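## Task

Type the letters E, V, E, R on the keyboard, in that order. Every correct letter pressed in sequence counts. Pressing a wrong key, or any key after the final R, fails the job. Pressing the keyboard too hard breaks it and fails the job. At the end the keyboard must lie flat on the table with its keys facing up, and must stay that way without the robot holding it.

## Robot and tools

Robot: one six-joint FANUC CRX-5iA arm fitted with a two-finger parallel gripper whose pads open up to 50 mm. There is a single arm and a single camera, cam_wrist (504x504, fisheye), mounted on the wrist. The prompt supplies a calibration for it (intrinsics K and T_world_to_cam); the real camera may differ slightly from it.

Scene frame: the origin is on the table surface directly under the arm base. +z is up, and +y is to the left when facing along +x. The arm base may be slightly tilted. Results report end_effector_position in metres and end_effector_quat_wxyz in this frame. At long reach the reported position can be somewhat off.

Gripper frame: the fingers point along the gripper's +z axis and close along its x axis. end_effector_position is the point midway between the pads, and the fingertips extend 17.5 mm past it along +z. A pure rotation pivots about that point, which lies 25 mm from the last joint's axis toward the gripper's -y. A flat block also sticks out about 9 cm toward -y and turns with the hand, so watch its clearance. To tap a key with the fingers pointing down, move along the gripper's +z.

Row format: each command row has 9 numbers, all in [-1, 1], in this order: dx, dy, dz, rx, ry, rz, position, force_limit, speed.
- The first six numbers are an offset, not a pose, expressed in the gripper's own axes. They are measured from the gripper pose shown in the most recent result that contains one. Before any such result exists in a scene, and for the second and later calls in the same reply, they are measured from where the robot is when the action begins.
- Every row is measured from that same reference, not from the row before it. All-zero offsets drive the hand back to the reference; they do not hold it still.
- Scale: 1.0 equals 0.6 m or 180 degrees, so 0.01 is 6 mm. rx, ry, rz together form one rotation vector.
- position: +1 is fully open (50 mm), the pads meet at about -0.65, and -1 means close until blocked.
- force_limit: -1 is about 20 N per pad, 0 about 102 N, +1 about 185 N. The actual grip can exceed this by up to about 17 %.
- speed (the last number): -1 is 20 mm/s of gap change, 0 is 85 mm/s, +1 is 150 mm/s.

On every control step, the commanded pose is clipped to 70 mm and 16 degrees from the measured pose, and position is favoured over orientation. When an action ends, the arm only continues as far as the last clipped pose. Check the reported pose afterwards and send whatever distance remains.

Tools:
- execute_actions: "actions" holds at most one item.
  - An empty list only returns the current state.
  - {"rows": [...], "steps": n} runs up to 15 rows over up to 15 steps (default 15). Each step is 1/30 s, and the last row repeats if there are fewer rows than steps.
  - {"steps": n} alone is a wait of up to 300 steps, counted from the previous result, with reply time included.
  - The optional "pictures" boolean turns the camera images on or off.
- move: "target" is one 9-number row, offset as described above. "speed" is given in m/s, from 0.002 to 0.5 (default 0.25); turning is capped at twice that value in rad/s.
  - The hand follows a straight path lasting 0.5 to 10 s. The path ignores obstacles, and the hand may lag, drift, or exceed the speed, especially with the arm nearly straight.
  - The finger values are applied when the move starts.
  - The result adds a "move:" line. Its ending is done, off_target, moving, held or fault, followed by the distance from target. limits=paced means the pose was clipped. limits=held means some steps were blocked, after which the arm can move suddenly fast.
- wait: "seconds" from 0 to 10. Nothing new is sent while it runs.
- zoom_image: "camera" must be "cam_wrist". "region" is [x0, y0, x1, y1] in image pixels, no larger than 504 by 504.
- read_manual: returns only the licence texts and does not move anything.
- finished_scene: "scene" is the number of the current scene. Replying without any tool call ends the whole session.

The simulation keeps running while you think and write.

Result lines:
- The state pose, and Joint positions listed from base to tip.
- object_status: 0 moving, 1 stopped while opening, 2 stopped while closing (object gripped), 3 at the commanded opening or pads together.
- position_measured: the opening is about (250 - position_measured) x 0.202 mm.
- Flange force: the estimated outside force, which has noise and may say "no reading".
- "pose unreachable" and HELD: the clearance check altered or blocked what you sent.
- Hand target: the pose the controller is currently driving toward.
- MOTOR HOT: a warning. OVER-TEMPERATURE FAULT: the brakes have been applied.

Faults: the arm stops for 10 s, skips the rest of the call and yields to the contact in either of two cases.
- A joint's contact torque reaches its load limit: waist, shoulder and elbow 142 N m; forearm roll, wrist pitch and wrist roll 35.6 N m.
- Any outside force on the arm, tool or held object reaches 150 N.

The arm is stiff, so aiming even slightly past a firm surface can trip a fault.

Pressing keys:
- Approach each key slowly and press only a few millimetres past its top. Faster contacts strike harder, and deeper targets press harder; a hard press breaks the keyboard.
- Lift cleanly between letters, without brushing neighbouring keys.
- Never tap an extra key after the last letter.
- Don't shove or tip the keyboard; it must end flat with keys up.
- Never push anything off the table.

Each tool is called after "Call:" as name(argument=value, ...) on one line, values as JSON.

## Session

Call:
execute_actions(actions=[])

Scene clock: 0.00 s of 4023.00 s.
end_effector_position=(+0.3516, +0.4215, +0.3274) position_measured=250 object_status=3 end_effector_quat_wxyz=(-0.226, -0.229, +0.931, -0.172)
Joint positions: [ 1.079  0.904  1.019 -0.084 -2.312  0.828]
Joint velocities: [ 0.001  0.002 -0.001 -0.    -0.     0.   ]
Flange force (N, the push that the arm receives, along the gripper's own x y z axes): no reading
Hand target: +0.352, +0.422, +0.327; -0.226, -0.229, +0.931, -0.172

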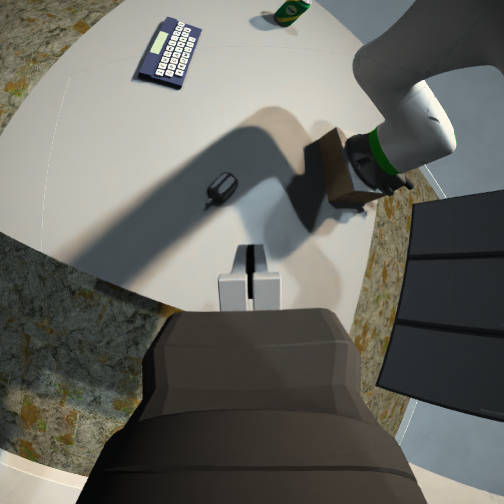

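Call:
zoom_image(camera="cam_wrist", region=[110, 0, 230, 110])

Region (110, 0, 230, 110) of cam_wrist's 504x504 image, scaled by 4.200, with more detail than that image has; it fills the top 462 rows of this view, and the rest is white.

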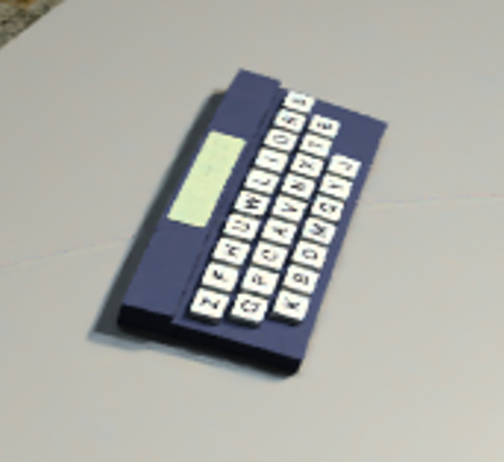

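Call:
move(target=[-0.1095,-0.6545,0.496,-0.2127,-0.1297,0.0266,1,-1,1], speed=0.3)

Scene clock: 10.90 s of 4023.00 s.
end_effector_position=(+0.5012, -0.0118, +0.1334) position_measured=3 object_status=3 end_effector_quat_wxyz=(-0.088, -0.134, +0.971, +0.178)
Joint positions: [ 0.058  0.338  0.013 -0.249 -1.389  1.773]
Joint velocities: [-0.002  0.     0.001 -0.    -0.     0.   ]
Flange force (N, the push that the arm receives, along the gripper's own x y z axes): [9.1 0.9 -0.3]
Hand target: +0.501, -0.012, +0.133; -0.088, -0.134, +0.971, +0.178
Off the commanded pose: 0.004 m, 0 deg.
After step 90, 5.77 s passed at rest.
move: off_target
camera_calibration (this result's frames):
cam_wrist: T_world_to_cam=[[-0.956028, -0.260931, 0.133885, 0.460679], [-0.141984, 0.811249, 0.567199, 0.012651], [-0.256614, 0.523249, -0.812625, 0.39251], [0, 0, 0, 1]] pos_world=[0.542942, -0.095438, 0.25011]

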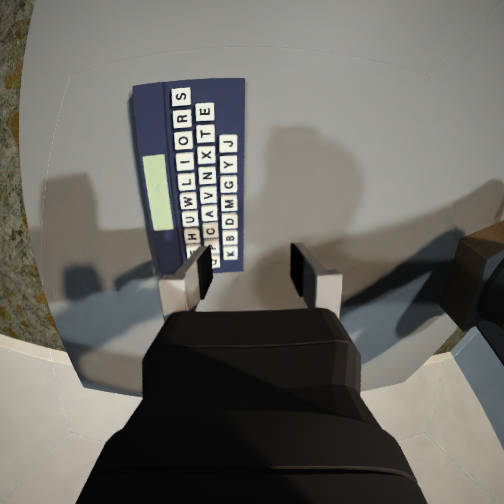

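Call:
zoom_image(camera="cam_wrist", region=[120, 70, 260, 210])

Call:
zoom_image(camera="cam_wrist", region=[150, 200, 250, 300])

Region (120, 70, 260, 210) of cam_wrist's 504x504 image, scaled by 3.600, with more detail than that image has.

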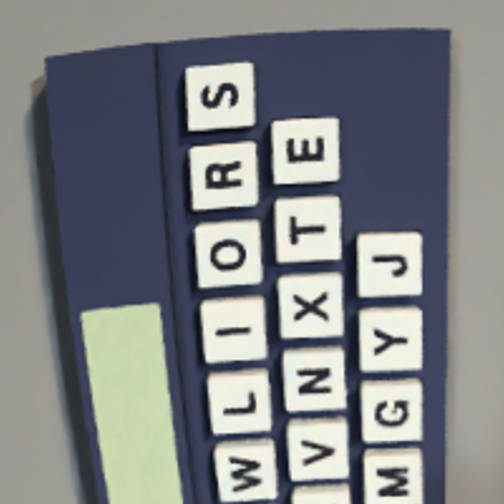

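Region (150, 200, 250, 300) of cam_wrist's 504x504 image, scaled by 5.040, with more detail than that image has.

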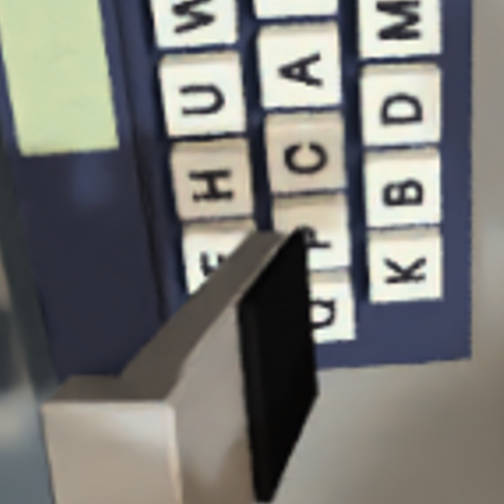

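Call:
move(target=[-0.0032,-0.1573,0.0523,0,0,0,1,-1,1], speed=0.15)

Scene clock: 14.47 s of 4023.00 s.
end_effector_position=(+0.5176, -0.0865, +0.0694) position_measured=3 object_status=3 end_effector_quat_wxyz=(-0.088, -0.134, +0.971, +0.178)
Joint positions: [-0.09   0.47   0.052 -0.228 -1.332  1.931]
Joint velocities: [-0.001  0.001  0.001 -0.     0.001  0.   ]
Flange force (N, the push that the arm receives, along the gripper's own x y z axes): [7.8 4.6 1.6]
Hand target: +0.518, -0.087, +0.069; -0.088, -0.134, +0.971, +0.178
Off the commanded pose: 0.000 m, 0 deg.
move: done
camera_calibration (this result's frames):
cam_wrist: T_world_to_cam=[[-0.956066, -0.260796, 0.133877, 0.465406], [-0.142141, 0.811812, 0.566354, 0.112119], [-0.256386, 0.522443, -0.813216, 0.383652], [0, 0, 0, 1]] pos_world=[0.559258, -0.17008, 0.186185]

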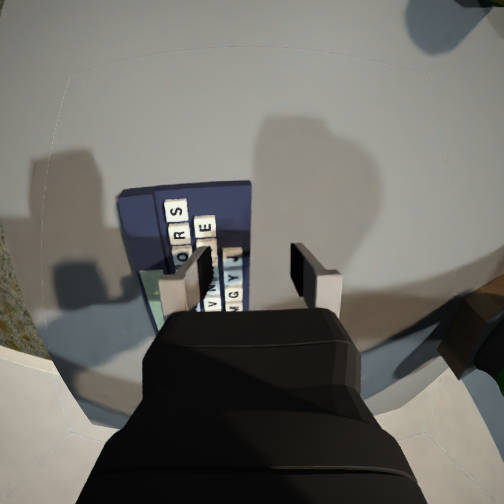

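Call:
zoom_image(camera="cam_wrist", region=[150, 170, 260, 280])

Region (150, 170, 260, 280) of cam_wrist's 504x504 image, scaled by 4.582, with more detail than that image has.

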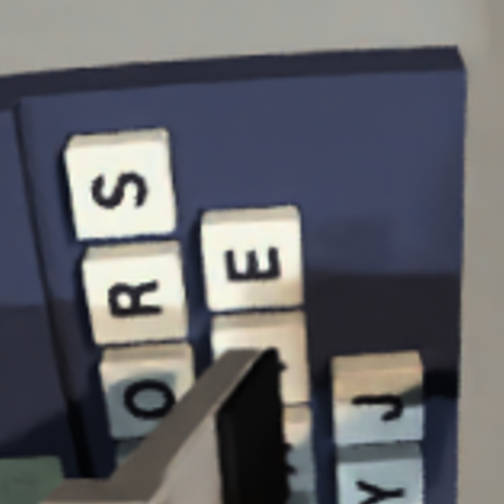

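Call:
move(target=[-0.00313,-0.01165,0.02568,0,0,0,1,-1,1], speed=0.05)

Call:
zoom_image(camera="cam_wrist", region=[160, 190, 250, 280])

Scene clock: 17.30 s of 4023.00 s.
end_effector_position=(+0.5175, -0.0874, +0.0524) position_measured=3 object_status=3 end_effector_quat_wxyz=(-0.088, -0.134, +0.971, +0.178)
Joint positions: [-0.094  0.493  0.043 -0.229 -1.301  1.943]
Joint velocities: [ 0.001 -0.001 -0.001  0.    -0.001  0.   ]
Flange force (N, the push that the arm receives, along the gripper's own x y z axes): [4.1 6.1 -1.7]
Hand target: +0.517, -0.087, +0.052; -0.088, -0.134, +0.971, +0.178
Off the commanded pose: 0.000 m, 0 deg.
move: done
camera_calibration (this result's frames):
cam_wrist: T_world_to_cam=[[-0.956079, -0.260752, 0.133867, 0.467435], [-0.142126, 0.811854, 0.566298, 0.122424], [-0.256344, 0.5224, -0.813256, 0.370226], [0, 0, 0, 1]] pos_world=[0.55921, -0.170911, 0.169186]

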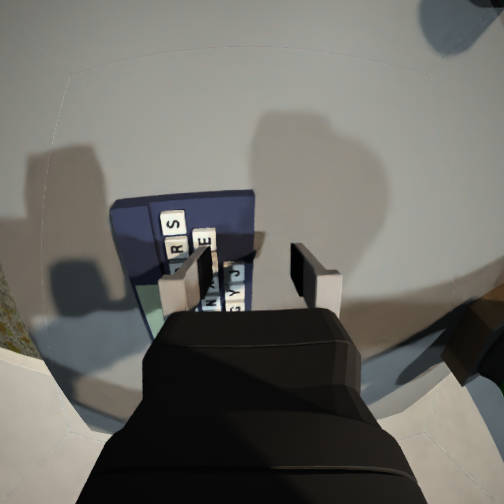

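Region (160, 190, 250, 280) of cam_wrist's 504x504 image, scaled by 5.600, with more detail than that image has.

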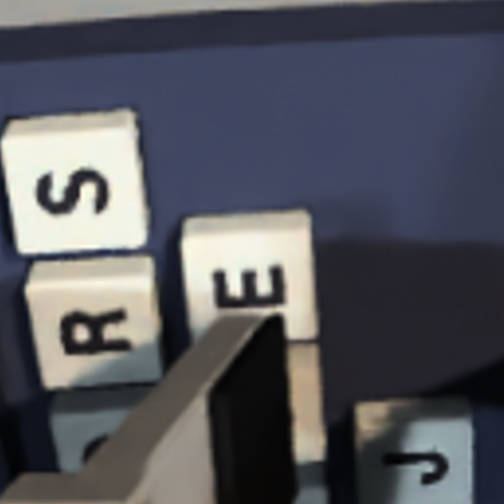

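Call:
execute_actions(actions=[{"rows": [[-0.00021,-0.0006,0.0015,0,0,0,1,-1,1],[-0.00041,-0.0012,0.0031,0,0,0,1,-1,1],[-0.00062,-0.0018,0.0046,0,0,0,1,-1,1],[-0.00083,-0.0025,0.0061,0,0,0,1,-1,1],[-0.00103,-0.0031,0.0077,0,0,0,1,-1,1],[-0.00124,-0.0037,0.0092,0,0,0,1,-1,1]], "steps": 15}])

Call:
zoom_image(camera="cam_wrist", region=[120, 200, 260, 340])

Scene clock: 18.97 s of 4023.00 s.
end_effector_position=(+0.5175, -0.0874, +0.0464) position_measured=3 object_status=3 end_effector_quat_wxyz=(-0.088, -0.134, +0.971, +0.178)
Joint positions: [-0.095  0.501  0.039 -0.229 -1.29   1.947]
Joint velocities: [ 0.     0.001 -0.001  0.     0.001 -0.   ]
Flange force (N, the push that the arm receives, along the gripper's own x y z axes): [4.6 4.8 -2.5]
Hand target: +0.517, -0.087, +0.046; -0.088, -0.134, +0.971, +0.178
Off the commanded pose: 0.000 m, 0 deg.
Steps of this call (steps 1 to 35: nothing new was sent; steps 36 to 50: all 15 steps of this action). Readings (end_effector_position | what the end effector reports):
36: (+0.5175, -0.0874, +0.0523) | position_measured=3 object_status=3
37: (+0.5175, -0.0874, +0.0518) | position_measured=3 object_status=3
39: (+0.5175, -0.0874, +0.0499) | position_measured=3 object_status=3
43: (+0.5174, -0.0874, +0.0465) | position_measured=3 object_status=3
50: the state above
camera_calibration (this result's frames):
cam_wrist: T_world_to_cam=[[-0.956085, -0.260734, 0.133863, 0.468225], [-0.142116, 0.811863, 0.566287, 0.125831], [-0.256329, 0.522394, -0.813265, 0.365345], [0, 0, 0, 1]] pos_world=[0.559194, -0.17093, 0.163188]

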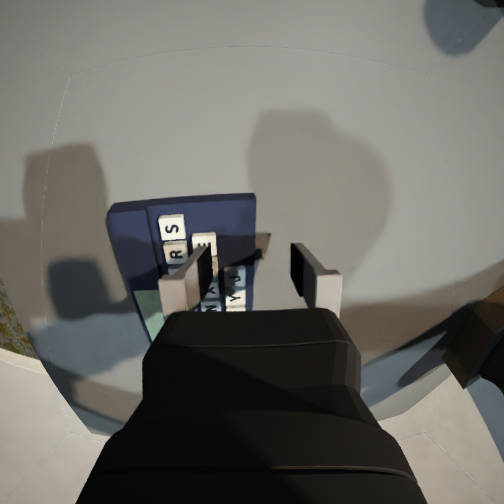

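Region (120, 200, 260, 340) of cam_wrist's 504x504 image, scaled by 3.600, with more detail than that image has.

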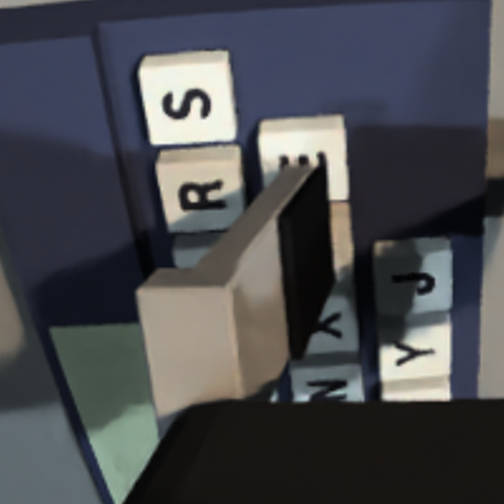

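Call:
execute_actions(actions=[{"rows": [[-0.0001,-0.0003,0.00077,0,0,0,1,-1,1],[-0.00021,-0.0006,0.0015,0,0,0,1,-1,1],[-0.00031,-0.0009,0.0023,0,0,0,1,-1,1],[-0.00041,-0.00123,0.00307,0,0,0,1,-1,1]], "steps": 9}])

Call:
zoom_image(camera="cam_wrist", region=[165, 215, 225, 275])

Scene clock: 19.97 s of 4023.00 s.
end_effector_position=(+0.5175, -0.0874, +0.0444) position_measured=3 object_status=3 end_effector_quat_wxyz=(-0.088, -0.134, +0.971, +0.178)
Joint positions: [-0.096  0.504  0.038 -0.229 -1.286  1.948]
Joint velocities: [ 0.001 -0.001 -0.001  0.    -0.001 -0.   ]
Flange force (N, the push that the arm receives, along the gripper's own x y z axes): [9.0 10.1 0.6]
Hand target: +0.517, -0.087, +0.044; -0.088, -0.134, +0.971, +0.178
Off the commanded pose: 0.000 m, 0 deg.
Steps of this call (steps 1 to 21: nothing new was sent; steps 22 to 30: all 9 steps of this action). Readings (end_effector_position | what the end effector reports):
22: (+0.5175, -0.0874, +0.0464) | position_measured=3 object_status=3
23: (+0.5175, -0.0874, +0.0461) | position_measured=3 object_status=3
25: (+0.5175, -0.0874, +0.0451) | position_measured=3 object_status=3
29: (+0.5175, -0.0874, +0.0444) | position_measured=3 object_status=3
30: the state above
camera_calibration (this result's frames):
cam_wrist: T_world_to_cam=[[-0.956087, -0.260731, 0.133857, 0.468487], [-0.142121, 0.811871, 0.566275, 0.126969], [-0.25632, 0.522384, -0.813274, 0.363724], [0, 0, 0, 1]] pos_world=[0.559188, -0.170937, 0.161198]

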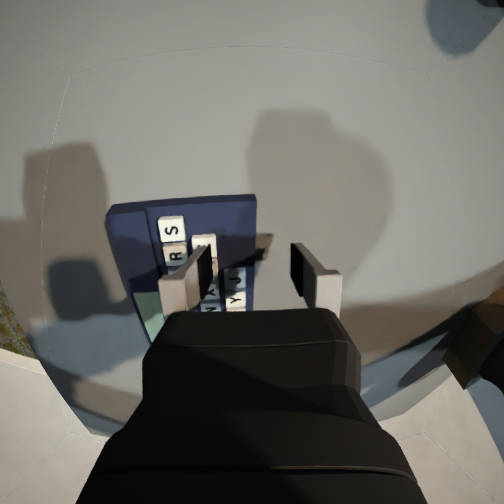

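Region (165, 215, 225, 275) of cam_wrist's 504x504 image, scaled by 8.400, with more detail than that image has.

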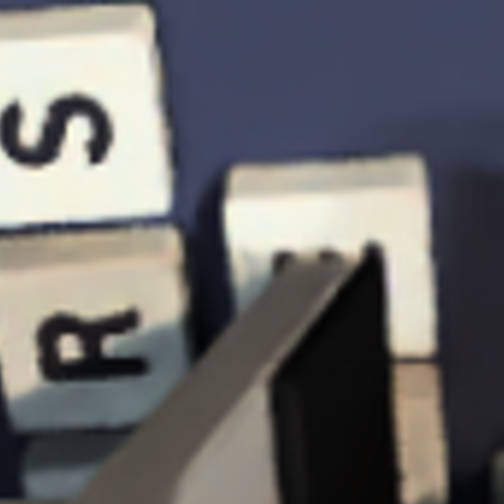

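Call:
execute_actions(actions=[{"rows": [[-0.0001,-0.0003,0.00077,0,0,0,1,-1,1],[-0.00021,-0.0006,0.0015,0,0,0,1,-1,1],[-0.00031,-0.00092,0.0023,0,0,0,1,-1,1]], "steps": 9}])

Call:
zoom_image(camera="cam_wrist", region=[165, 215, 225, 275])

Scene clock: 21.17 s of 4023.00 s.
end_effector_position=(+0.5175, -0.0874, +0.0429) position_measured=3 object_status=3 end_effector_quat_wxyz=(-0.088, -0.134, +0.971, +0.178)
Joint positions: [-0.096  0.506  0.038 -0.23  -1.284  1.949]
Joint velocities: [-0.001 -0.002  0.001 -0.     0.002 -0.001]
Flange force (N, the push that the arm receives, along the gripper's own x y z axes): [2.0 2.2 -2.2]
Hand target: +0.517, -0.087, +0.043; -0.088, -0.134, +0.971, +0.178
Off the commanded pose: 0.000 m, 0 deg.
Steps of this call (steps 1 to 27: nothing new was sent; steps 28 to 36: all 9 steps of this action). Readings (end_effector_position | what the end effector reports):
28: (+0.5175, -0.0874, +0.0444) | position_measured=3 object_status=3
29: (+0.5175, -0.0874, +0.0441) | position_measured=3 object_status=3
31: (+0.5175, -0.0874, +0.0432) | position_measured=3 object_status=3
35: (+0.5175, -0.0874, +0.0429) | position_measured=3 object_status=3
36: the state above
camera_calibration (this result's frames):
cam_wrist: T_world_to_cam=[[-0.956089, -0.260724, 0.13385, 0.468686], [-0.142119, 0.811871, 0.566275, 0.127814], [-0.25631, 0.522387, -0.813275, 0.362504], [0, 0, 0, 1]] pos_world=[0.559185, -0.170938, 0.159704]

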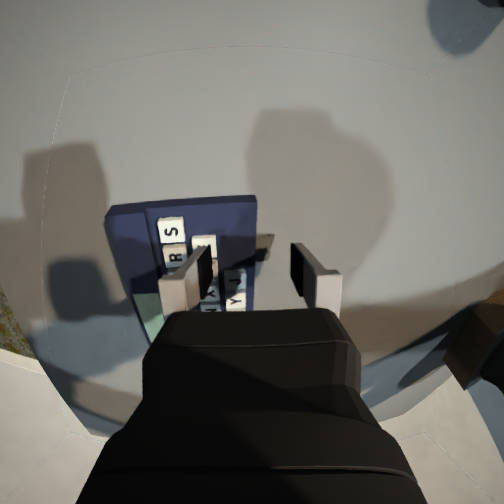

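Region (165, 215, 225, 275) of cam_wrist's 504x504 image, scaled by 8.400, with more detail than that image has.

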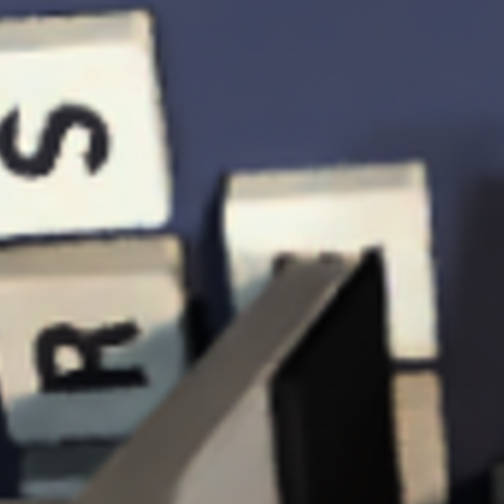

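Call:
execute_actions(actions=[{"rows": [[-0.0001,-0.0003,0.00077,0,0,0,1,-1,1],[-0.00021,-0.00062,0.00154,0,0,0,1,-1,1]], "steps": 9}])

Call:
zoom_image(camera="cam_wrist", region=[165, 215, 225, 275])

Scene clock: 22.33 s of 4023.00 s.
end_effector_position=(+0.5175, -0.0874, +0.0419) position_measured=3 object_status=3 end_effector_quat_wxyz=(-0.088, -0.134, +0.971, +0.178)
Joint positions: [-0.096  0.508  0.037 -0.23  -1.282  1.949]
Joint velocities: [-0.001 -0.001 -0.002  0.    -0.    -0.   ]
Flange force (N, the push that the arm receives, along the gripper's own x y z axes): [5.2 2.7 -3.3]
Hand target: +0.517, -0.087, +0.042; -0.088, -0.134, +0.971, +0.178
Off the commanded pose: 0.000 m, 0 deg.
Steps of this call (steps 1 to 26: nothing new was sent; steps 27 to 35: all 9 steps of this action). Readings (end_effector_position | what the end effector reports):
27: (+0.5175, -0.0874, +0.0429) | position_measured=3 object_status=3
28: (+0.5175, -0.0874, +0.0426) | position_measured=3 object_status=3
30: (+0.5175, -0.0874, +0.0420) | position_measured=3 object_status=3
34: (+0.5175, -0.0874, +0.0419) | position_measured=3 object_status=3
35: the state above
camera_calibration (this result's frames):
cam_wrist: T_world_to_cam=[[-0.95609, -0.260723, 0.133847, 0.46882], [-0.142122, 0.811875, 0.566269, 0.128387], [-0.256306, 0.522381, -0.81328, 0.36169], [0, 0, 0, 1]] pos_world=[0.559184, -0.170942, 0.158703]

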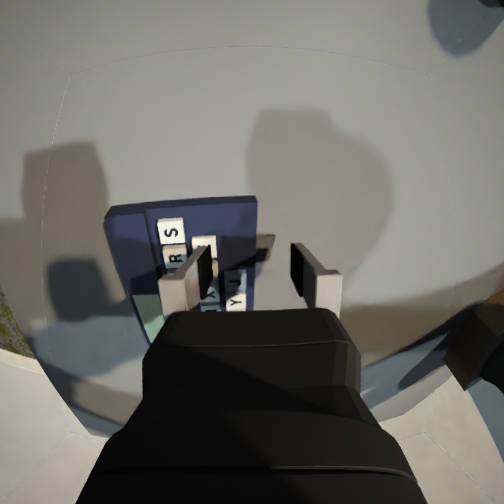

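Region (165, 215, 225, 275) of cam_wrist's 504x504 image, scaled by 8.400, with more detail than that image has.

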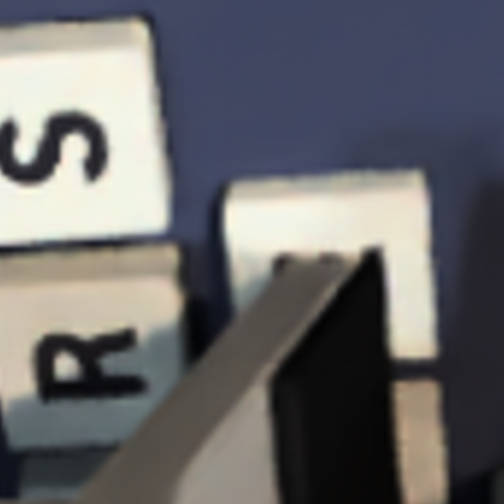

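Call:
execute_actions(actions=[{"rows": [[-0.00005,-0.00015,0.0004,0,0,0,1,-1,1],[-0.0001,-0.00031,0.00077,0,0,0,1,-1,1]], "steps": 7}])

Call:
zoom_image(camera="cam_wrist", region=[165, 215, 225, 275])

Scene clock: 23.33 s of 4023.00 s.
end_effector_position=(+0.5175, -0.0874, +0.0414) position_measured=3 object_status=3 end_effector_quat_wxyz=(-0.088, -0.134, +0.971, +0.178)
Joint positions: [-0.096  0.508  0.037 -0.23  -1.281  1.95 ]
Joint velocities: [-0.    -0.001  0.     0.     0.001  0.001]
Flange force (N, the push that the arm receives, along the gripper's own x y z axes): [7.3 3.0 -2.5]
Hand target: +0.517, -0.087, +0.041; -0.088, -0.134, +0.971, +0.178
Off the commanded pose: 0.000 m, 0 deg.
Steps of this call (steps 1 to 23: nothing new was sent; steps 24 to 30: all 7 steps of this action). Readings (end_effector_position | what the end effector reports):
24: (+0.5175, -0.0874, +0.0419) | position_measured=3 object_status=3
25: (+0.5175, -0.0874, +0.0418) | position_measured=3 object_status=3
27: (+0.5175, -0.0874, +0.0415) | position_measured=3 object_status=3
30: the state above
camera_calibration (this result's frames):
cam_wrist: T_world_to_cam=[[-0.956091, -0.26072, 0.133844, 0.468885], [-0.14212, 0.811875, 0.56627, 0.12867], [-0.256303, 0.522384, -0.81328, 0.361282], [0, 0, 0, 1]] pos_world=[0.559181, -0.170944, 0.158204]

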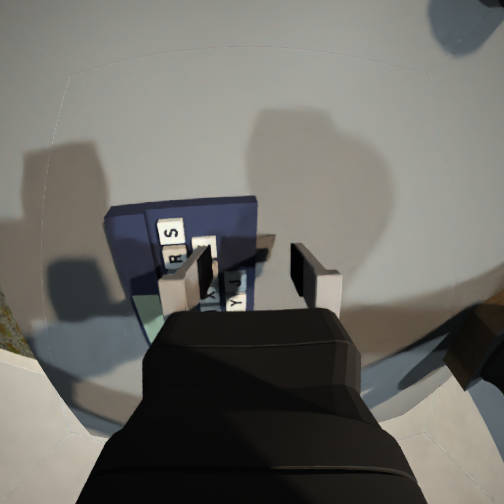

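Region (165, 215, 225, 275) of cam_wrist's 504x504 image, scaled by 8.400, with more detail than that image has.

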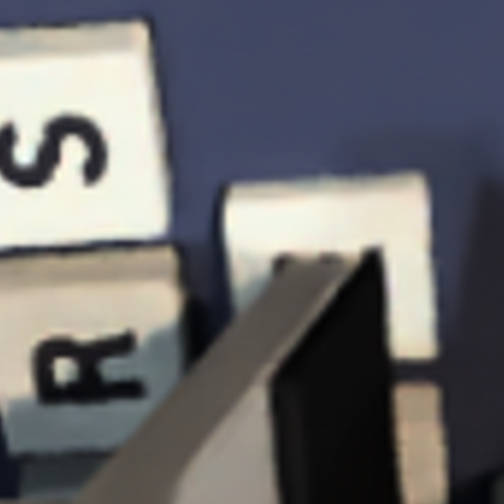

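Call:
execute_actions(actions=[{"rows": [[0.0003,0.001,-0.0024,0,0,0,1,-1,1],[0.0008,0.0023,-0.0058,0,0,0,1,-1,1],[0.0013,0.0039,-0.0097,0,0,0,1,-1,1],[0.0018,0.0054,-0.0135,0,0,0,1,-1,1],[0.0023,0.0068,-0.017,0,0,0,1,-1,1],[0.0026,0.00775,-0.01934,0,0,0,1,-1,1]], "steps": 10}], pictures=false)

Call:
move(target=[-0.00538,0.11879,0.04689,0,0,0,1,-1,1], speed=0.15)

Call:
zoom_image(camera="cam_wrist", region=[110, 180, 260, 330])

Scene clock: 24.63 s of 4023.00 s.
end_effector_position=(+0.5175, -0.0874, +0.0540) position_measured=3 object_status=3 end_effector_quat_wxyz=(-0.088, -0.134, +0.971, +0.178)
Joint positions: [-0.094  0.491  0.043 -0.229 -1.304  1.942]
Joint velocities: [ 0.002 -0.003  0.002  0.001 -0.003 -0.001]
Flange force (N, the push that the arm receives, along the gripper's own x y z axes): [6.7 2.1 -1.8]
Hand target: +0.518, -0.087, +0.054; -0.088, -0.134, +0.971, +0.178
Off the commanded pose: 0.000 m, 0 deg.
Steps of this call (steps 1 to 29: nothing new was sent; steps 30 to 39: all 10 steps of this action). Readings (end_effector_position | what the end effector reports):
30: (+0.5175, -0.0874, +0.0415) | position_measured=3 object_status=3
31: (+0.5173, -0.0875, +0.0422) | position_measured=3 object_status=3
33: (+0.5173, -0.0876, +0.0461) | position_measured=3 object_status=3
37: (+0.5176, -0.0875, +0.0538) | position_measured=3 object_status=3
39: the state above

Scene clock: 25.73 s of 4023.00 s.
end_effector_position=(+0.4981, -0.0129, +0.0540) position_measured=3 object_status=3 end_effector_quat_wxyz=(-0.088, -0.134, +0.971, +0.178)
Joint positions: [ 0.04   0.433 -0.058 -0.257 -1.233  1.832]
Joint velocities: [ 0.001 -0.001 -0.001  0.001 -0.002 -0.001]
Flange force (N, the push that the arm receives, along the gripper's own x y z axes): [4.6 0.7 -1.7]
Hand target: +0.498, -0.013, +0.054; -0.088, -0.134, +0.971, +0.178
Off the commanded pose: 0.000 m, 0 deg.
move: done
camera_calibration (this result's frames):
cam_wrist: T_world_to_cam=[[-0.956107, -0.260665, 0.133845, 0.468117], [-0.141853, 0.811435, 0.566967, 0.0581275], [-0.256394, 0.523094, -0.812794, 0.327676], [0, 0, 0, 1]] pos_world=[0.53983, -0.0965508, 0.170722]

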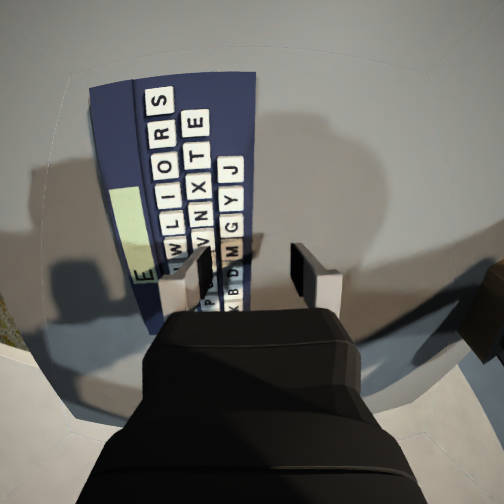

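Region (110, 180, 260, 330) of cam_wrist's 504x504 image, scaled by 3.360, with more detail than that image has.

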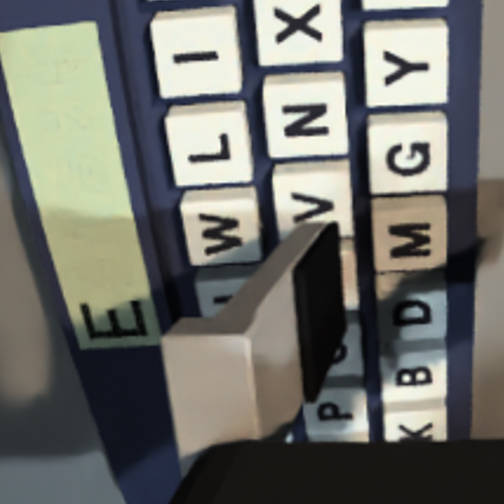

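Call:
execute_actions(actions=[{"rows": [[-0.0006,-0.0005,0.002,0,0,0,1,-1,1],[-0.0013,-0.0012,0.0045,0,0,0,1,-1,1],[-0.002,-0.002,0.007,0,0,0,1,-1,1],[-0.0027,-0.0027,0.0097,0,0,0,1,-1,1],[-0.0034,-0.0034,0.0122,0,0,0,1,-1,1],[-0.00392,-0.00398,0.01417,0,0,0,1,-1,1]], "steps": 10}])

Call:
zoom_image(camera="cam_wrist", region=[165, 215, 225, 275])

Scene clock: 26.93 s of 4023.00 s.
end_effector_position=(+0.4990, -0.0117, +0.0450) position_measured=3 object_status=3 end_effector_quat_wxyz=(-0.088, -0.134, +0.971, +0.178)
Joint positions: [ 0.04   0.448 -0.06  -0.259 -1.216  1.837]
Joint velocities: [-0.001  0.     0.001 -0.     0.001  0.001]
Flange force (N, the push that the arm receives, along the gripper's own x y z axes): [11.2 6.7 -1.2]
Hand target: +0.499, -0.012, +0.045; -0.088, -0.134, +0.971, +0.178
Off the commanded pose: 0.000 m, 0 deg.
Steps of this call (steps 1 to 26: nothing new was sent; steps 27 to 36: all 10 steps of this action). Readings (end_effector_position | what the end effector reports):
27: (+0.4982, -0.0129, +0.0540) | position_measured=3 object_status=3
28: (+0.4983, -0.0128, +0.0534) | position_measured=3 object_status=3
30: (+0.4985, -0.0125, +0.0505) | position_measured=3 object_status=3
34: (+0.4989, -0.0117, +0.0452) | position_measured=3 object_status=3
36: the state above
camera_calibration (this result's frames):
cam_wrist: T_world_to_cam=[[-0.956101, -0.260662, 0.133886, 0.470458], [-0.141837, 0.811458, 0.566937, 0.0623269], [-0.256422, 0.52306, -0.812808, 0.319955], [0, 0, 0, 1]] pos_world=[0.54069, -0.0953008, 0.161738]

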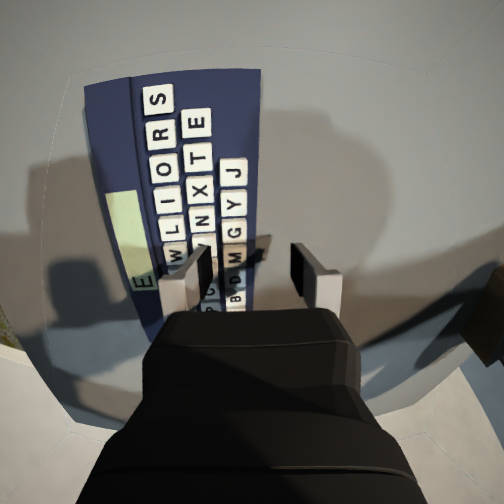

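Region (165, 215, 225, 275) of cam_wrist's 504x504 image, scaled by 8.400, with more detail than that image has.

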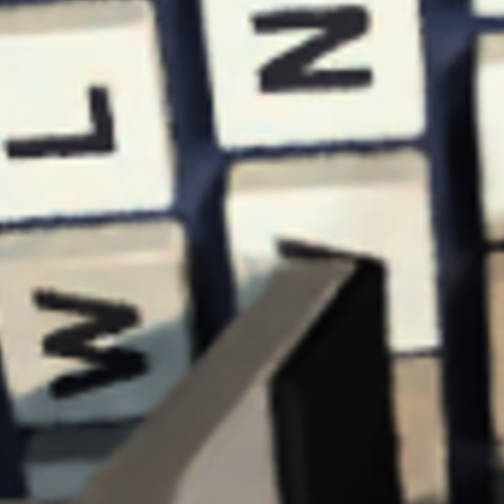

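Call:
execute_actions(actions=[{"rows": [[-0.0001,-0.0003,0.00077,0,0,0,1,-1,1],[-0.00021,-0.0006,0.0015,0,0,0,1,-1,1],[-0.00031,-0.0009,0.0023,0,0,0,1,-1,1],[-0.00041,-0.00123,0.00307,0,0,0,1,-1,1],[-0.00052,-0.00154,0.00384,0,0,0,1,-1,1]], "steps": 9}])

Call:
zoom_image(camera="cam_wrist", region=[165, 215, 225, 275])

Scene clock: 27.93 s of 4023.00 s.
end_effector_position=(+0.4990, -0.0115, +0.0426) position_measured=3 object_status=3 end_effector_quat_wxyz=(-0.088, -0.134, +0.971, +0.178)
Joint positions: [ 0.04   0.452 -0.061 -0.259 -1.211  1.838]
Joint velocities: [-0.004 -0.001  0.    -0.     0.     0.001]
Flange force (N, the push that the arm receives, along the gripper's own x y z axes): [2.1 -1.9 -3.0]
Hand target: +0.499, -0.012, +0.043; -0.088, -0.134, +0.971, +0.178
Off the commanded pose: 0.000 m, 0 deg.
Steps of this call (steps 1 to 21: nothing new was sent; steps 22 to 30: all 9 steps of this action). Readings (end_effector_position | what the end effector reports):
22: (+0.4990, -0.0117, +0.0450) | position_measured=3 object_status=3
23: (+0.4991, -0.0116, +0.0447) | position_measured=3 object_status=3
25: (+0.4991, -0.0115, +0.0438) | position_measured=3 object_status=3
29: (+0.4990, -0.0114, +0.0426) | position_measured=3 object_status=3
30: the state above
camera_calibration (this result's frames):
cam_wrist: T_world_to_cam=[[-0.956018, -0.26101, 0.133803, 0.470815], [-0.142178, 0.811397, 0.56694, 0.0637456], [-0.256545, 0.522981, -0.81282, 0.317927], [0, 0, 0, 1]] pos_world=[0.540734, -0.0951053, 0.159281]

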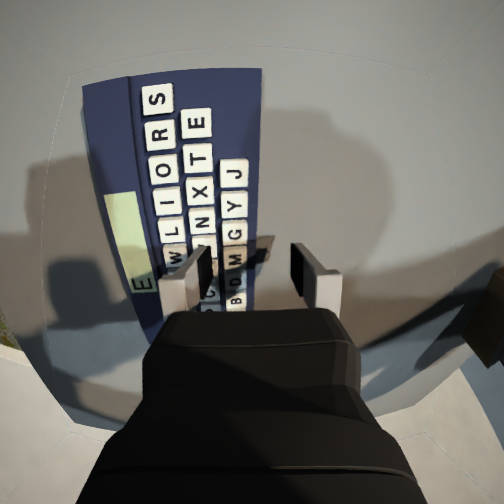

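Region (165, 215, 225, 275) of cam_wrist's 504x504 image, scaled by 8.400, with more detail than that image has.

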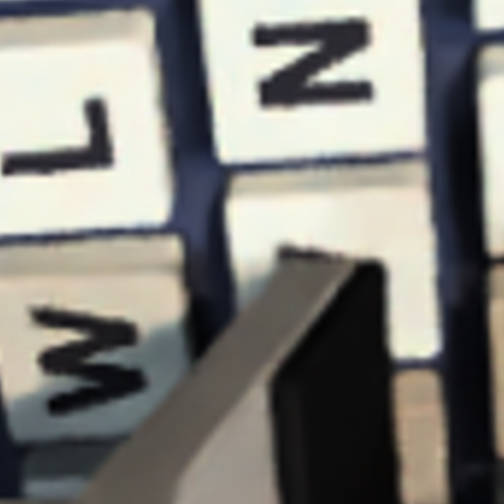

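Similar depth as with E. Down 1.1 mm more.

Call:
execute_actions(actions=[{"rows": [[-0.0001,-0.0003,0.0008,0,0,0,1,-1,1],[-0.00023,-0.00068,0.00169,0,0,0,1,-1,1]], "steps": 7}])

Scene clock: 28.60 s of 4023.00 s.
end_effector_position=(+0.4990, -0.0116, +0.0415) position_measured=3 object_status=3 end_effector_quat_wxyz=(-0.088, -0.134, +0.971, +0.178)
Joint positions: [ 0.039  0.454 -0.062 -0.259 -1.209  1.839]
Joint velocities: [-0.     0.002 -0.001 -0.    -0.001 -0.   ]
Flange force (N, the push that the arm receives, along the gripper's own x y z axes): [3.9 2.5 -3.7]
Hand target: +0.499, -0.011, +0.041; -0.088, -0.134, +0.971, +0.178
Off the commanded pose: 0.000 m, 0 deg.
Steps of this call (steps 1 to 13: nothing new was sent; steps 14 to 20: all 7 steps of this action). Readings (end_effector_position | what the end effector reports):
14: (+0.4990, -0.0117, +0.0425) | position_measured=3 object_status=3
15: (+0.4990, -0.0116, +0.0422) | position_measured=3 object_status=3
17: (+0.4990, -0.0116, +0.0415) | position_measured=3 object_status=3
20: the state above
camera_calibration (this result's frames):
cam_wrist: T_world_to_cam=[[-0.956051, -0.260882, 0.133816, 0.47096], [-0.142065, 0.811424, 0.566929, 0.0643732], [-0.256483, 0.523003, -0.812825, 0.317038], [0, 0, 0, 1]] pos_world=[0.540722, -0.0951807, 0.158179]

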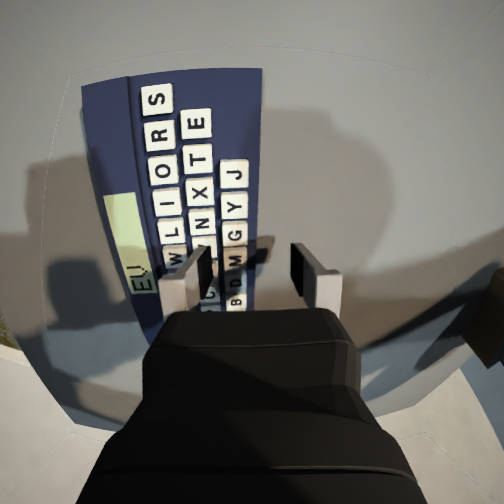

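Call:
execute_actions(actions=[{"rows": [[0.0003,0.001,-0.0024,0,0,0,1,-1,1],[0.0008,0.0023,-0.0058,0,0,0,1,-1,1],[0.0012,0.0036,-0.009,0,0,0,1,-1,1],[0.0016,0.0048,-0.012,0,0,0,1,-1,1],[0.00186,0.00553,-0.01382,0,0,0,1,-1,1]], "steps": 8}], pictures=false)

Call:
move(target=[0.00758,-0.12085,-0.04742,0,0,0,1,-1,1], speed=0.18)

Scene clock: 29.73 s of 4023.00 s.
end_effector_position=(+0.4990, -0.0115, +0.0504) position_measured=3 object_status=3 end_effector_quat_wxyz=(-0.088, -0.134, +0.971, +0.178)
Joint positions: [ 0.041  0.44  -0.057 -0.258 -1.226  1.833]
Joint velocities: [ 0.001 -0.001  0.     0.    -0.006 -0.002]
Flange force (N, the push that the arm receives, along the gripper's own x y z axes): [2.5 4.3 -3.8]
Hand target: +0.499, -0.012, +0.050; -0.088, -0.134, +0.971, +0.178
Off the commanded pose: 0.000 m, 0 deg.
Steps of this call (steps 1 to 26: nothing new was sent; steps 27 to 34: all 8 steps of this action). Readings (end_effector_position | what the end effector reports):
27: (+0.4990, -0.0115, +0.0415) | position_measured=3 object_status=3
28: (+0.4989, -0.0115, +0.0422) | position_measured=3 object_status=3
30: (+0.4989, -0.0113, +0.0459) | position_measured=3 object_status=3
34: the state above

Scene clock: 30.77 s of 4023.00 s.
end_effector_position=(+0.5175, -0.0876, +0.0505) position_measured=3 object_status=3 end_effector_quat_wxyz=(-0.088, -0.134, +0.971, +0.178)
Joint positions: [-0.095  0.496  0.042 -0.229 -1.298  1.945]
Joint velocities: [-0.001 -0.    -0.001  0.    -0.001  0.001]
Flange force (N, the push that the arm receives, along the gripper's own x y z axes): [7.6 2.5 -3.7]
Hand target: +0.518, -0.088, +0.051; -0.088, -0.134, +0.971, +0.178
Off the commanded pose: 0.000 m, 0 deg.
move: done
camera_calibration (this result's frames):
cam_wrist: T_world_to_cam=[[-0.95602, -0.260994, 0.133822, 0.467607], [-0.142361, 0.811823, 0.566283, 0.12382], [-0.256436, 0.522327, -0.813275, 0.368843], [0, 0, 0, 1]] pos_world=[0.559254, -0.171134, 0.167277]

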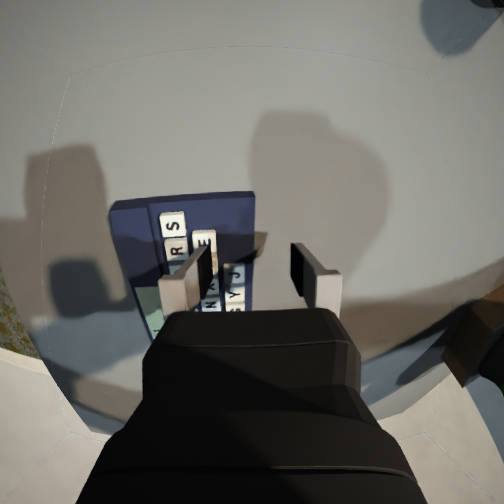

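Call:
execute_actions(actions=[{"rows": [[-0.0002,-0.0006,0.0015,0,0,0,1,-1,1],[-0.0005,-0.0015,0.0038,0,0,0,1,-1,1],[-0.0008,-0.0025,0.0061,0,0,0,1,-1,1],[-0.0011,-0.0034,0.0084,0,0,0,1,-1,1],[-0.00135,-0.004,0.01,0,0,0,1,-1,1],[-0.0015,-0.0045,0.0112,0,0,0,1,-1,1],[-0.00165,-0.0049,0.0123,0,0,0,1,-1,1],[-0.00178,-0.0053,0.0132,0,0,0,1,-1,1],[-0.00188,-0.00558,0.01392,0,0,0,1,-1,1]], "steps": 13}])

Call:
zoom_image(camera="cam_wrist", region=[110, 210, 250, 350])

Scene clock: 32.07 s of 4023.00 s.
end_effector_position=(+0.5175, -0.0876, +0.0415) position_measured=3 object_status=3 end_effector_quat_wxyz=(-0.088, -0.134, +0.971, +0.178)
Joint positions: [-0.097  0.508  0.037 -0.23  -1.281  1.95 ]
Joint velocities: [ 0.001 -0.     0.002  0.     0.001 -0.   ]
Flange force (N, the push that the arm receives, along the gripper's own x y z axes): [8.2 5.3 -2.7]
Hand target: +0.518, -0.088, +0.041; -0.088, -0.134, +0.971, +0.178
Off the commanded pose: 0.000 m, 0 deg.
Steps of this call (steps 1 to 26: nothing new was sent; steps 27 to 39: all 13 steps of this action). Readings (end_effector_position | what the end effector reports):
27: (+0.5175, -0.0876, +0.0504) | position_measured=3 object_status=3
28: (+0.5176, -0.0877, +0.0499) | position_measured=3 object_status=3
30: (+0.5176, -0.0877, +0.0474) | position_measured=3 object_status=3
34: (+0.5175, -0.0876, +0.0429) | position_measured=3 object_status=3
39: the state above
camera_calibration (this result's frames):
cam_wrist: T_world_to_cam=[[-0.956029, -0.260971, 0.133802, 0.468808], [-0.142363, 0.811846, 0.56625, 0.128969], [-0.256402, 0.522303, -0.8133, 0.361475], [0, 0, 0, 1]] pos_world=[0.559237, -0.171156, 0.158231]

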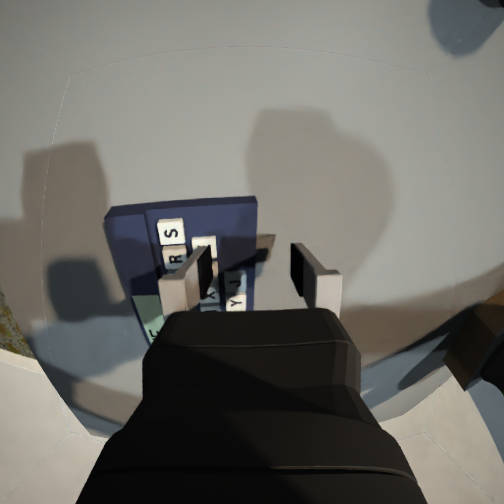

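Region (110, 210, 250, 350) of cam_wrist's 504x504 image, scaled by 3.600, with more detail than that image has.

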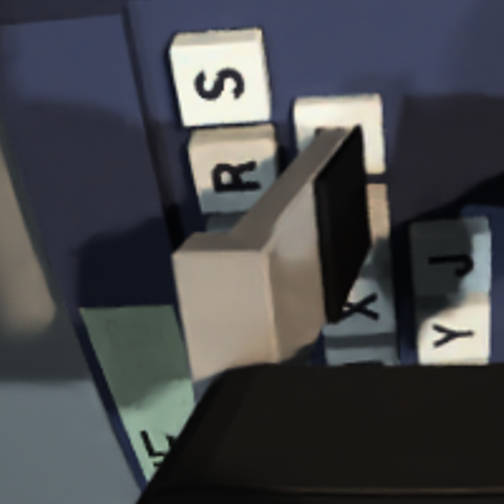

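Call:
execute_actions(actions=[{"rows": [[0.0003,0.001,-0.0024,0,0,0,1,-1,1],[0.0008,0.0023,-0.0058,0,0,0,1,-1,1],[0.0012,0.0036,-0.009,0,0,0,1,-1,1],[0.00166,0.00492,-0.01228,0,0,0,1,-1,1],[0.00166,0.00492,-0.01228,0,0,0,1,-1,1],[-0.001,0.0055,-0.0124,0,0,0,1,-1,1],[-0.006,0.0067,-0.0126,0,0,0,1,-1,1],[-0.012,0.0081,-0.0128,0,0,0,1,-1,1],[-0.018,0.0095,-0.0131,0,0,0,1,-1,1],[-0.024,0.0109,-0.0133,0,0,0,1,-1,1],[-0.0285,0.01195,-0.0135,0,0,0,1,-1,1],[-0.03112,0.01255,-0.01361,0,0,0,1,-1,1]], "steps": 15}])

Call:
zoom_image(camera="cam_wrist", region=[160, 190, 250, 280])

Scene clock: 33.80 s of 4023.00 s.
end_effector_position=(+0.5352, -0.0780, +0.0494) position_measured=3 object_status=3 end_effector_quat_wxyz=(-0.088, -0.134, +0.971, +0.178)
Joint positions: [-0.078  0.53   0.092 -0.231 -1.31   1.926]
Joint velocities: [ 0.     0.011  0.02  -0.    -0.008 -0.006]
Flange force (N, the push that the arm receives, along the gripper's own x y z axes): [-5.3 -1.0 -1.2]
Hand target: +0.535, -0.078, +0.049; -0.088, -0.134, +0.971, +0.178
Off the commanded pose: 0.000 m, 0 deg.
Steps of this call (steps 1 to 37: nothing new was sent; steps 38 to 52: all 15 steps of this action). Readings (end_effector_position | what the end effector reports):
38: (+0.5175, -0.0876, +0.0415) | position_measured=3 object_status=3
39: (+0.5174, -0.0877, +0.0422) | position_measured=3 object_status=3
41: (+0.5174, -0.0879, +0.0459) | position_measured=3 object_status=3
45: (+0.5201, -0.0864, +0.0495) | position_measured=3 object_status=3
52: the state above
camera_calibration (this result's frames):
cam_wrist: T_world_to_cam=[[-0.956014, -0.261106, 0.133642, 0.487133], [-0.14254, 0.811759, 0.566329, 0.119264], [-0.256358, 0.52237, -0.813272, 0.367409], [0, 0, 0, 1]] pos_world=[0.576894, -0.161544, 0.166159]

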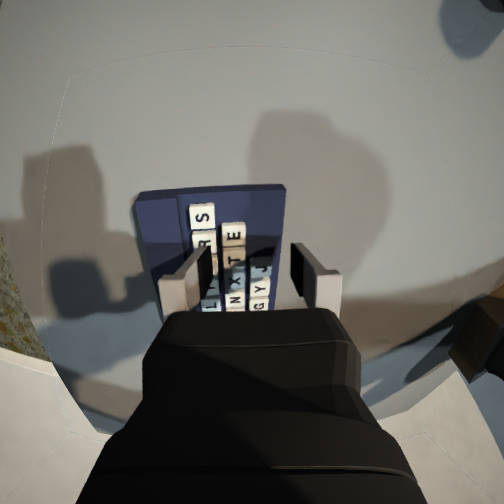

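Region (160, 190, 250, 280) of cam_wrist's 504x504 image, scaled by 5.600, with more detail than that image has.

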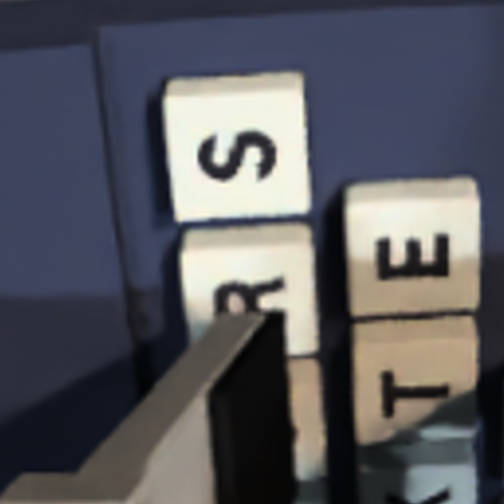

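Call:
execute_actions(actions=[{"rows": [[-0.0002,-0.0006,0.0015,0,0,0,1,-1,1],[-0.0005,-0.0015,0.0038,0,0,0,1,-1,1],[-0.0008,-0.0024,0.0059,0,0,0,1,-1,1],[-0.001,-0.003,0.0075,0,0,0,1,-1,1],[-0.0012,-0.0035,0.0088,0,0,0,1,-1,1],[-0.00135,-0.004,0.00998,0,0,0,1,-1,1]], "steps": 10}])

Call:
zoom_image(camera="cam_wrist", region=[180, 215, 240, 275])

Scene clock: 35.03 s of 4023.00 s.
end_effector_position=(+0.5352, -0.0780, +0.0429) position_measured=3 object_status=3 end_effector_quat_wxyz=(-0.088, -0.134, +0.971, +0.178)
Joint positions: [-0.079  0.539  0.089 -0.232 -1.298  1.93 ]
Joint velocities: [-0.002  0.    -0.001 -0.    -0.     0.   ]
Flange force (N, the push that the arm receives, along the gripper's own x y z axes): [3.6 3.4 -1.4]
Hand target: +0.535, -0.078, +0.043; -0.088, -0.134, +0.971, +0.178
Off the commanded pose: 0.000 m, 0 deg.
Steps of this call (steps 1 to 27: nothing new was sent; steps 28 to 37: all 10 steps of this action). Readings (end_effector_position | what the end effector reports):
28: (+0.5353, -0.0780, +0.0493) | position_measured=3 object_status=3
29: (+0.5353, -0.0779, +0.0488) | position_measured=3 object_status=3
31: (+0.5353, -0.0777, +0.0464) | position_measured=3 object_status=3
35: (+0.5352, -0.0779, +0.0430) | position_measured=3 object_status=3
37: the state above
camera_calibration (this result's frames):
cam_wrist: T_world_to_cam=[[-0.955992, -0.261216, 0.133588, 0.488009], [-0.142668, 0.811749, 0.566312, 0.122947], [-0.25637, 0.522331, -0.813293, 0.362134], [0, 0, 0, 1]] pos_world=[0.576914, -0.16148, 0.159702]

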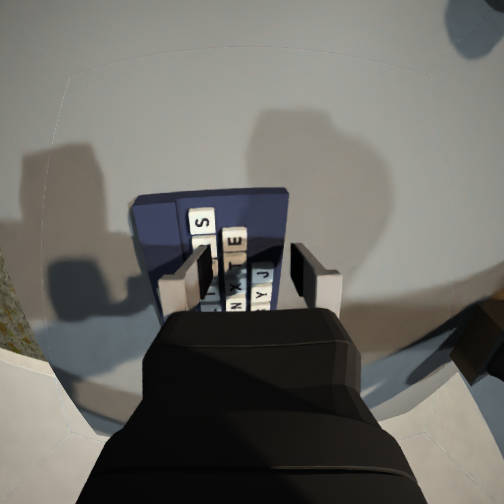

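Region (180, 215, 240, 275) of cam_wrist's 504x504 image, scaled by 8.400, with more detail than that image has.

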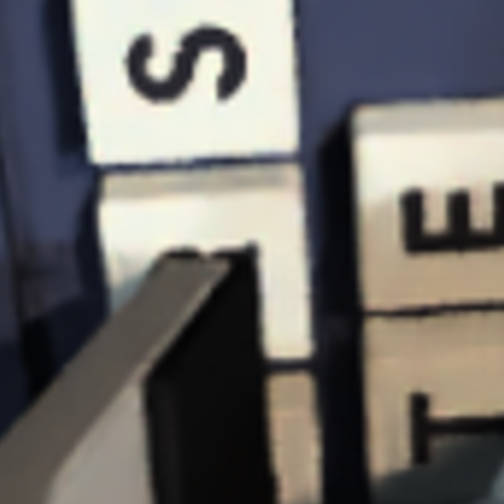

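Call:
execute_actions(actions=[{"rows": [[-0.0001,-0.0003,0.00077,0,0,0,1,-1,1],[-0.00021,-0.0006,0.0015,0,0,0,1,-1,1],[-0.00031,-0.00092,0.0023,0,0,0,1,-1,1],[-0.00031,-0.00092,0.0023,0,0,0,1,-1,1],[-0.00031,-0.00092,0.0023,0,0,0,1,-1,1],[-0.00031,-0.00092,0.0023,0,0,0,1,-1,1],[-0.00031,-0.00092,0.0023,0,0,0,1,-1,1],[-0.00031,-0.00092,0.0023,0,0,0,1,-1,1],[0,0,0,0,0,0,1,-1,1],[0.0005,0.0015,-0.0038,0,0,0,1,-1,1],[0.001,0.003,-0.0077,0,0,0,1,-1,1],[0.0016,0.0049,-0.0123,0,0,0,1,-1,1],[0.002,0.006,-0.015,0,0,0,1,-1,1]], "steps": 15}], pictures=false)

Call:
move(target=[0.045,0.07,-0.03,0,0,0,1,-1,1], speed=0.2)

Scene clock: 36.57 s of 4023.00 s.
end_effector_position=(+0.5353, -0.0781, +0.0524) position_measured=3 object_status=3 end_effector_quat_wxyz=(-0.088, -0.134, +0.971, +0.178)
Joint positions: [-0.078  0.526  0.094 -0.231 -1.315  1.924]
Joint velocities: [ 0.007 -0.019  0.007  0.004 -0.027 -0.011]
Flange force (N, the push that the arm receives, along the gripper's own x y z axes): [17.5 9.0 -10.5]
Hand target: +0.535, -0.078, +0.053; -0.088, -0.134, +0.971, +0.178
Off the commanded pose: 0.000 m, 0 deg.
Steps of this call (steps 1 to 31: nothing new was sent; steps 32 to 46: all 15 steps of this action). Readings (end_effector_position | what the end effector reports):
32: (+0.5352, -0.0780, +0.0428) | position_measured=3 object_status=3
33: (+0.5352, -0.0780, +0.0426) | position_measured=3 object_status=3
35: (+0.5352, -0.0780, +0.0417) | position_measured=3 object_status=3
39: (+0.5352, -0.0780, +0.0414) | position_measured=3 object_status=3
46: the state above

Scene clock: 37.57 s of 4023.00 s.
end_effector_position=(+0.5041, -0.0536, +0.0882) position_measured=3 object_status=3 end_effector_quat_wxyz=(-0.088, -0.134, +0.971, +0.178)
Joint positions: [-0.027  0.406  0.001 -0.239 -1.33   1.872]
Joint velocities: [0.    0.001 0.001 0.001 0.001 0.   ]
Flange force (N, the push that the arm receives, along the gripper's own x y z axes): [6.2 2.3 -1.3]
Hand target: +0.504, -0.054, +0.088; -0.088, -0.134, +0.971, +0.178
Off the commanded pose: 0.000 m, 0 deg.
move: done
camera_calibration (this result's frames):
cam_wrist: T_world_to_cam=[[-0.955983, -0.261243, 0.133601, 0.458548], [-0.14258, 0.811535, 0.566642, 0.0730044], [-0.256453, 0.522651, -0.813061, 0.378315], [0, 0, 0, 1]] pos_world=[0.545792, -0.13718, 0.204963]

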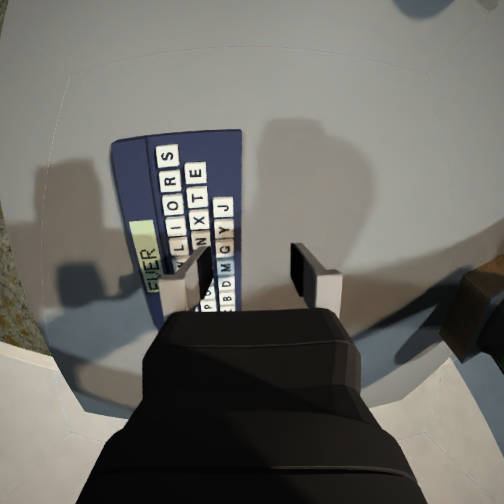

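The display reads EVER.

Call:
finished_scene(scene=1)

The scene is finished: the task was done.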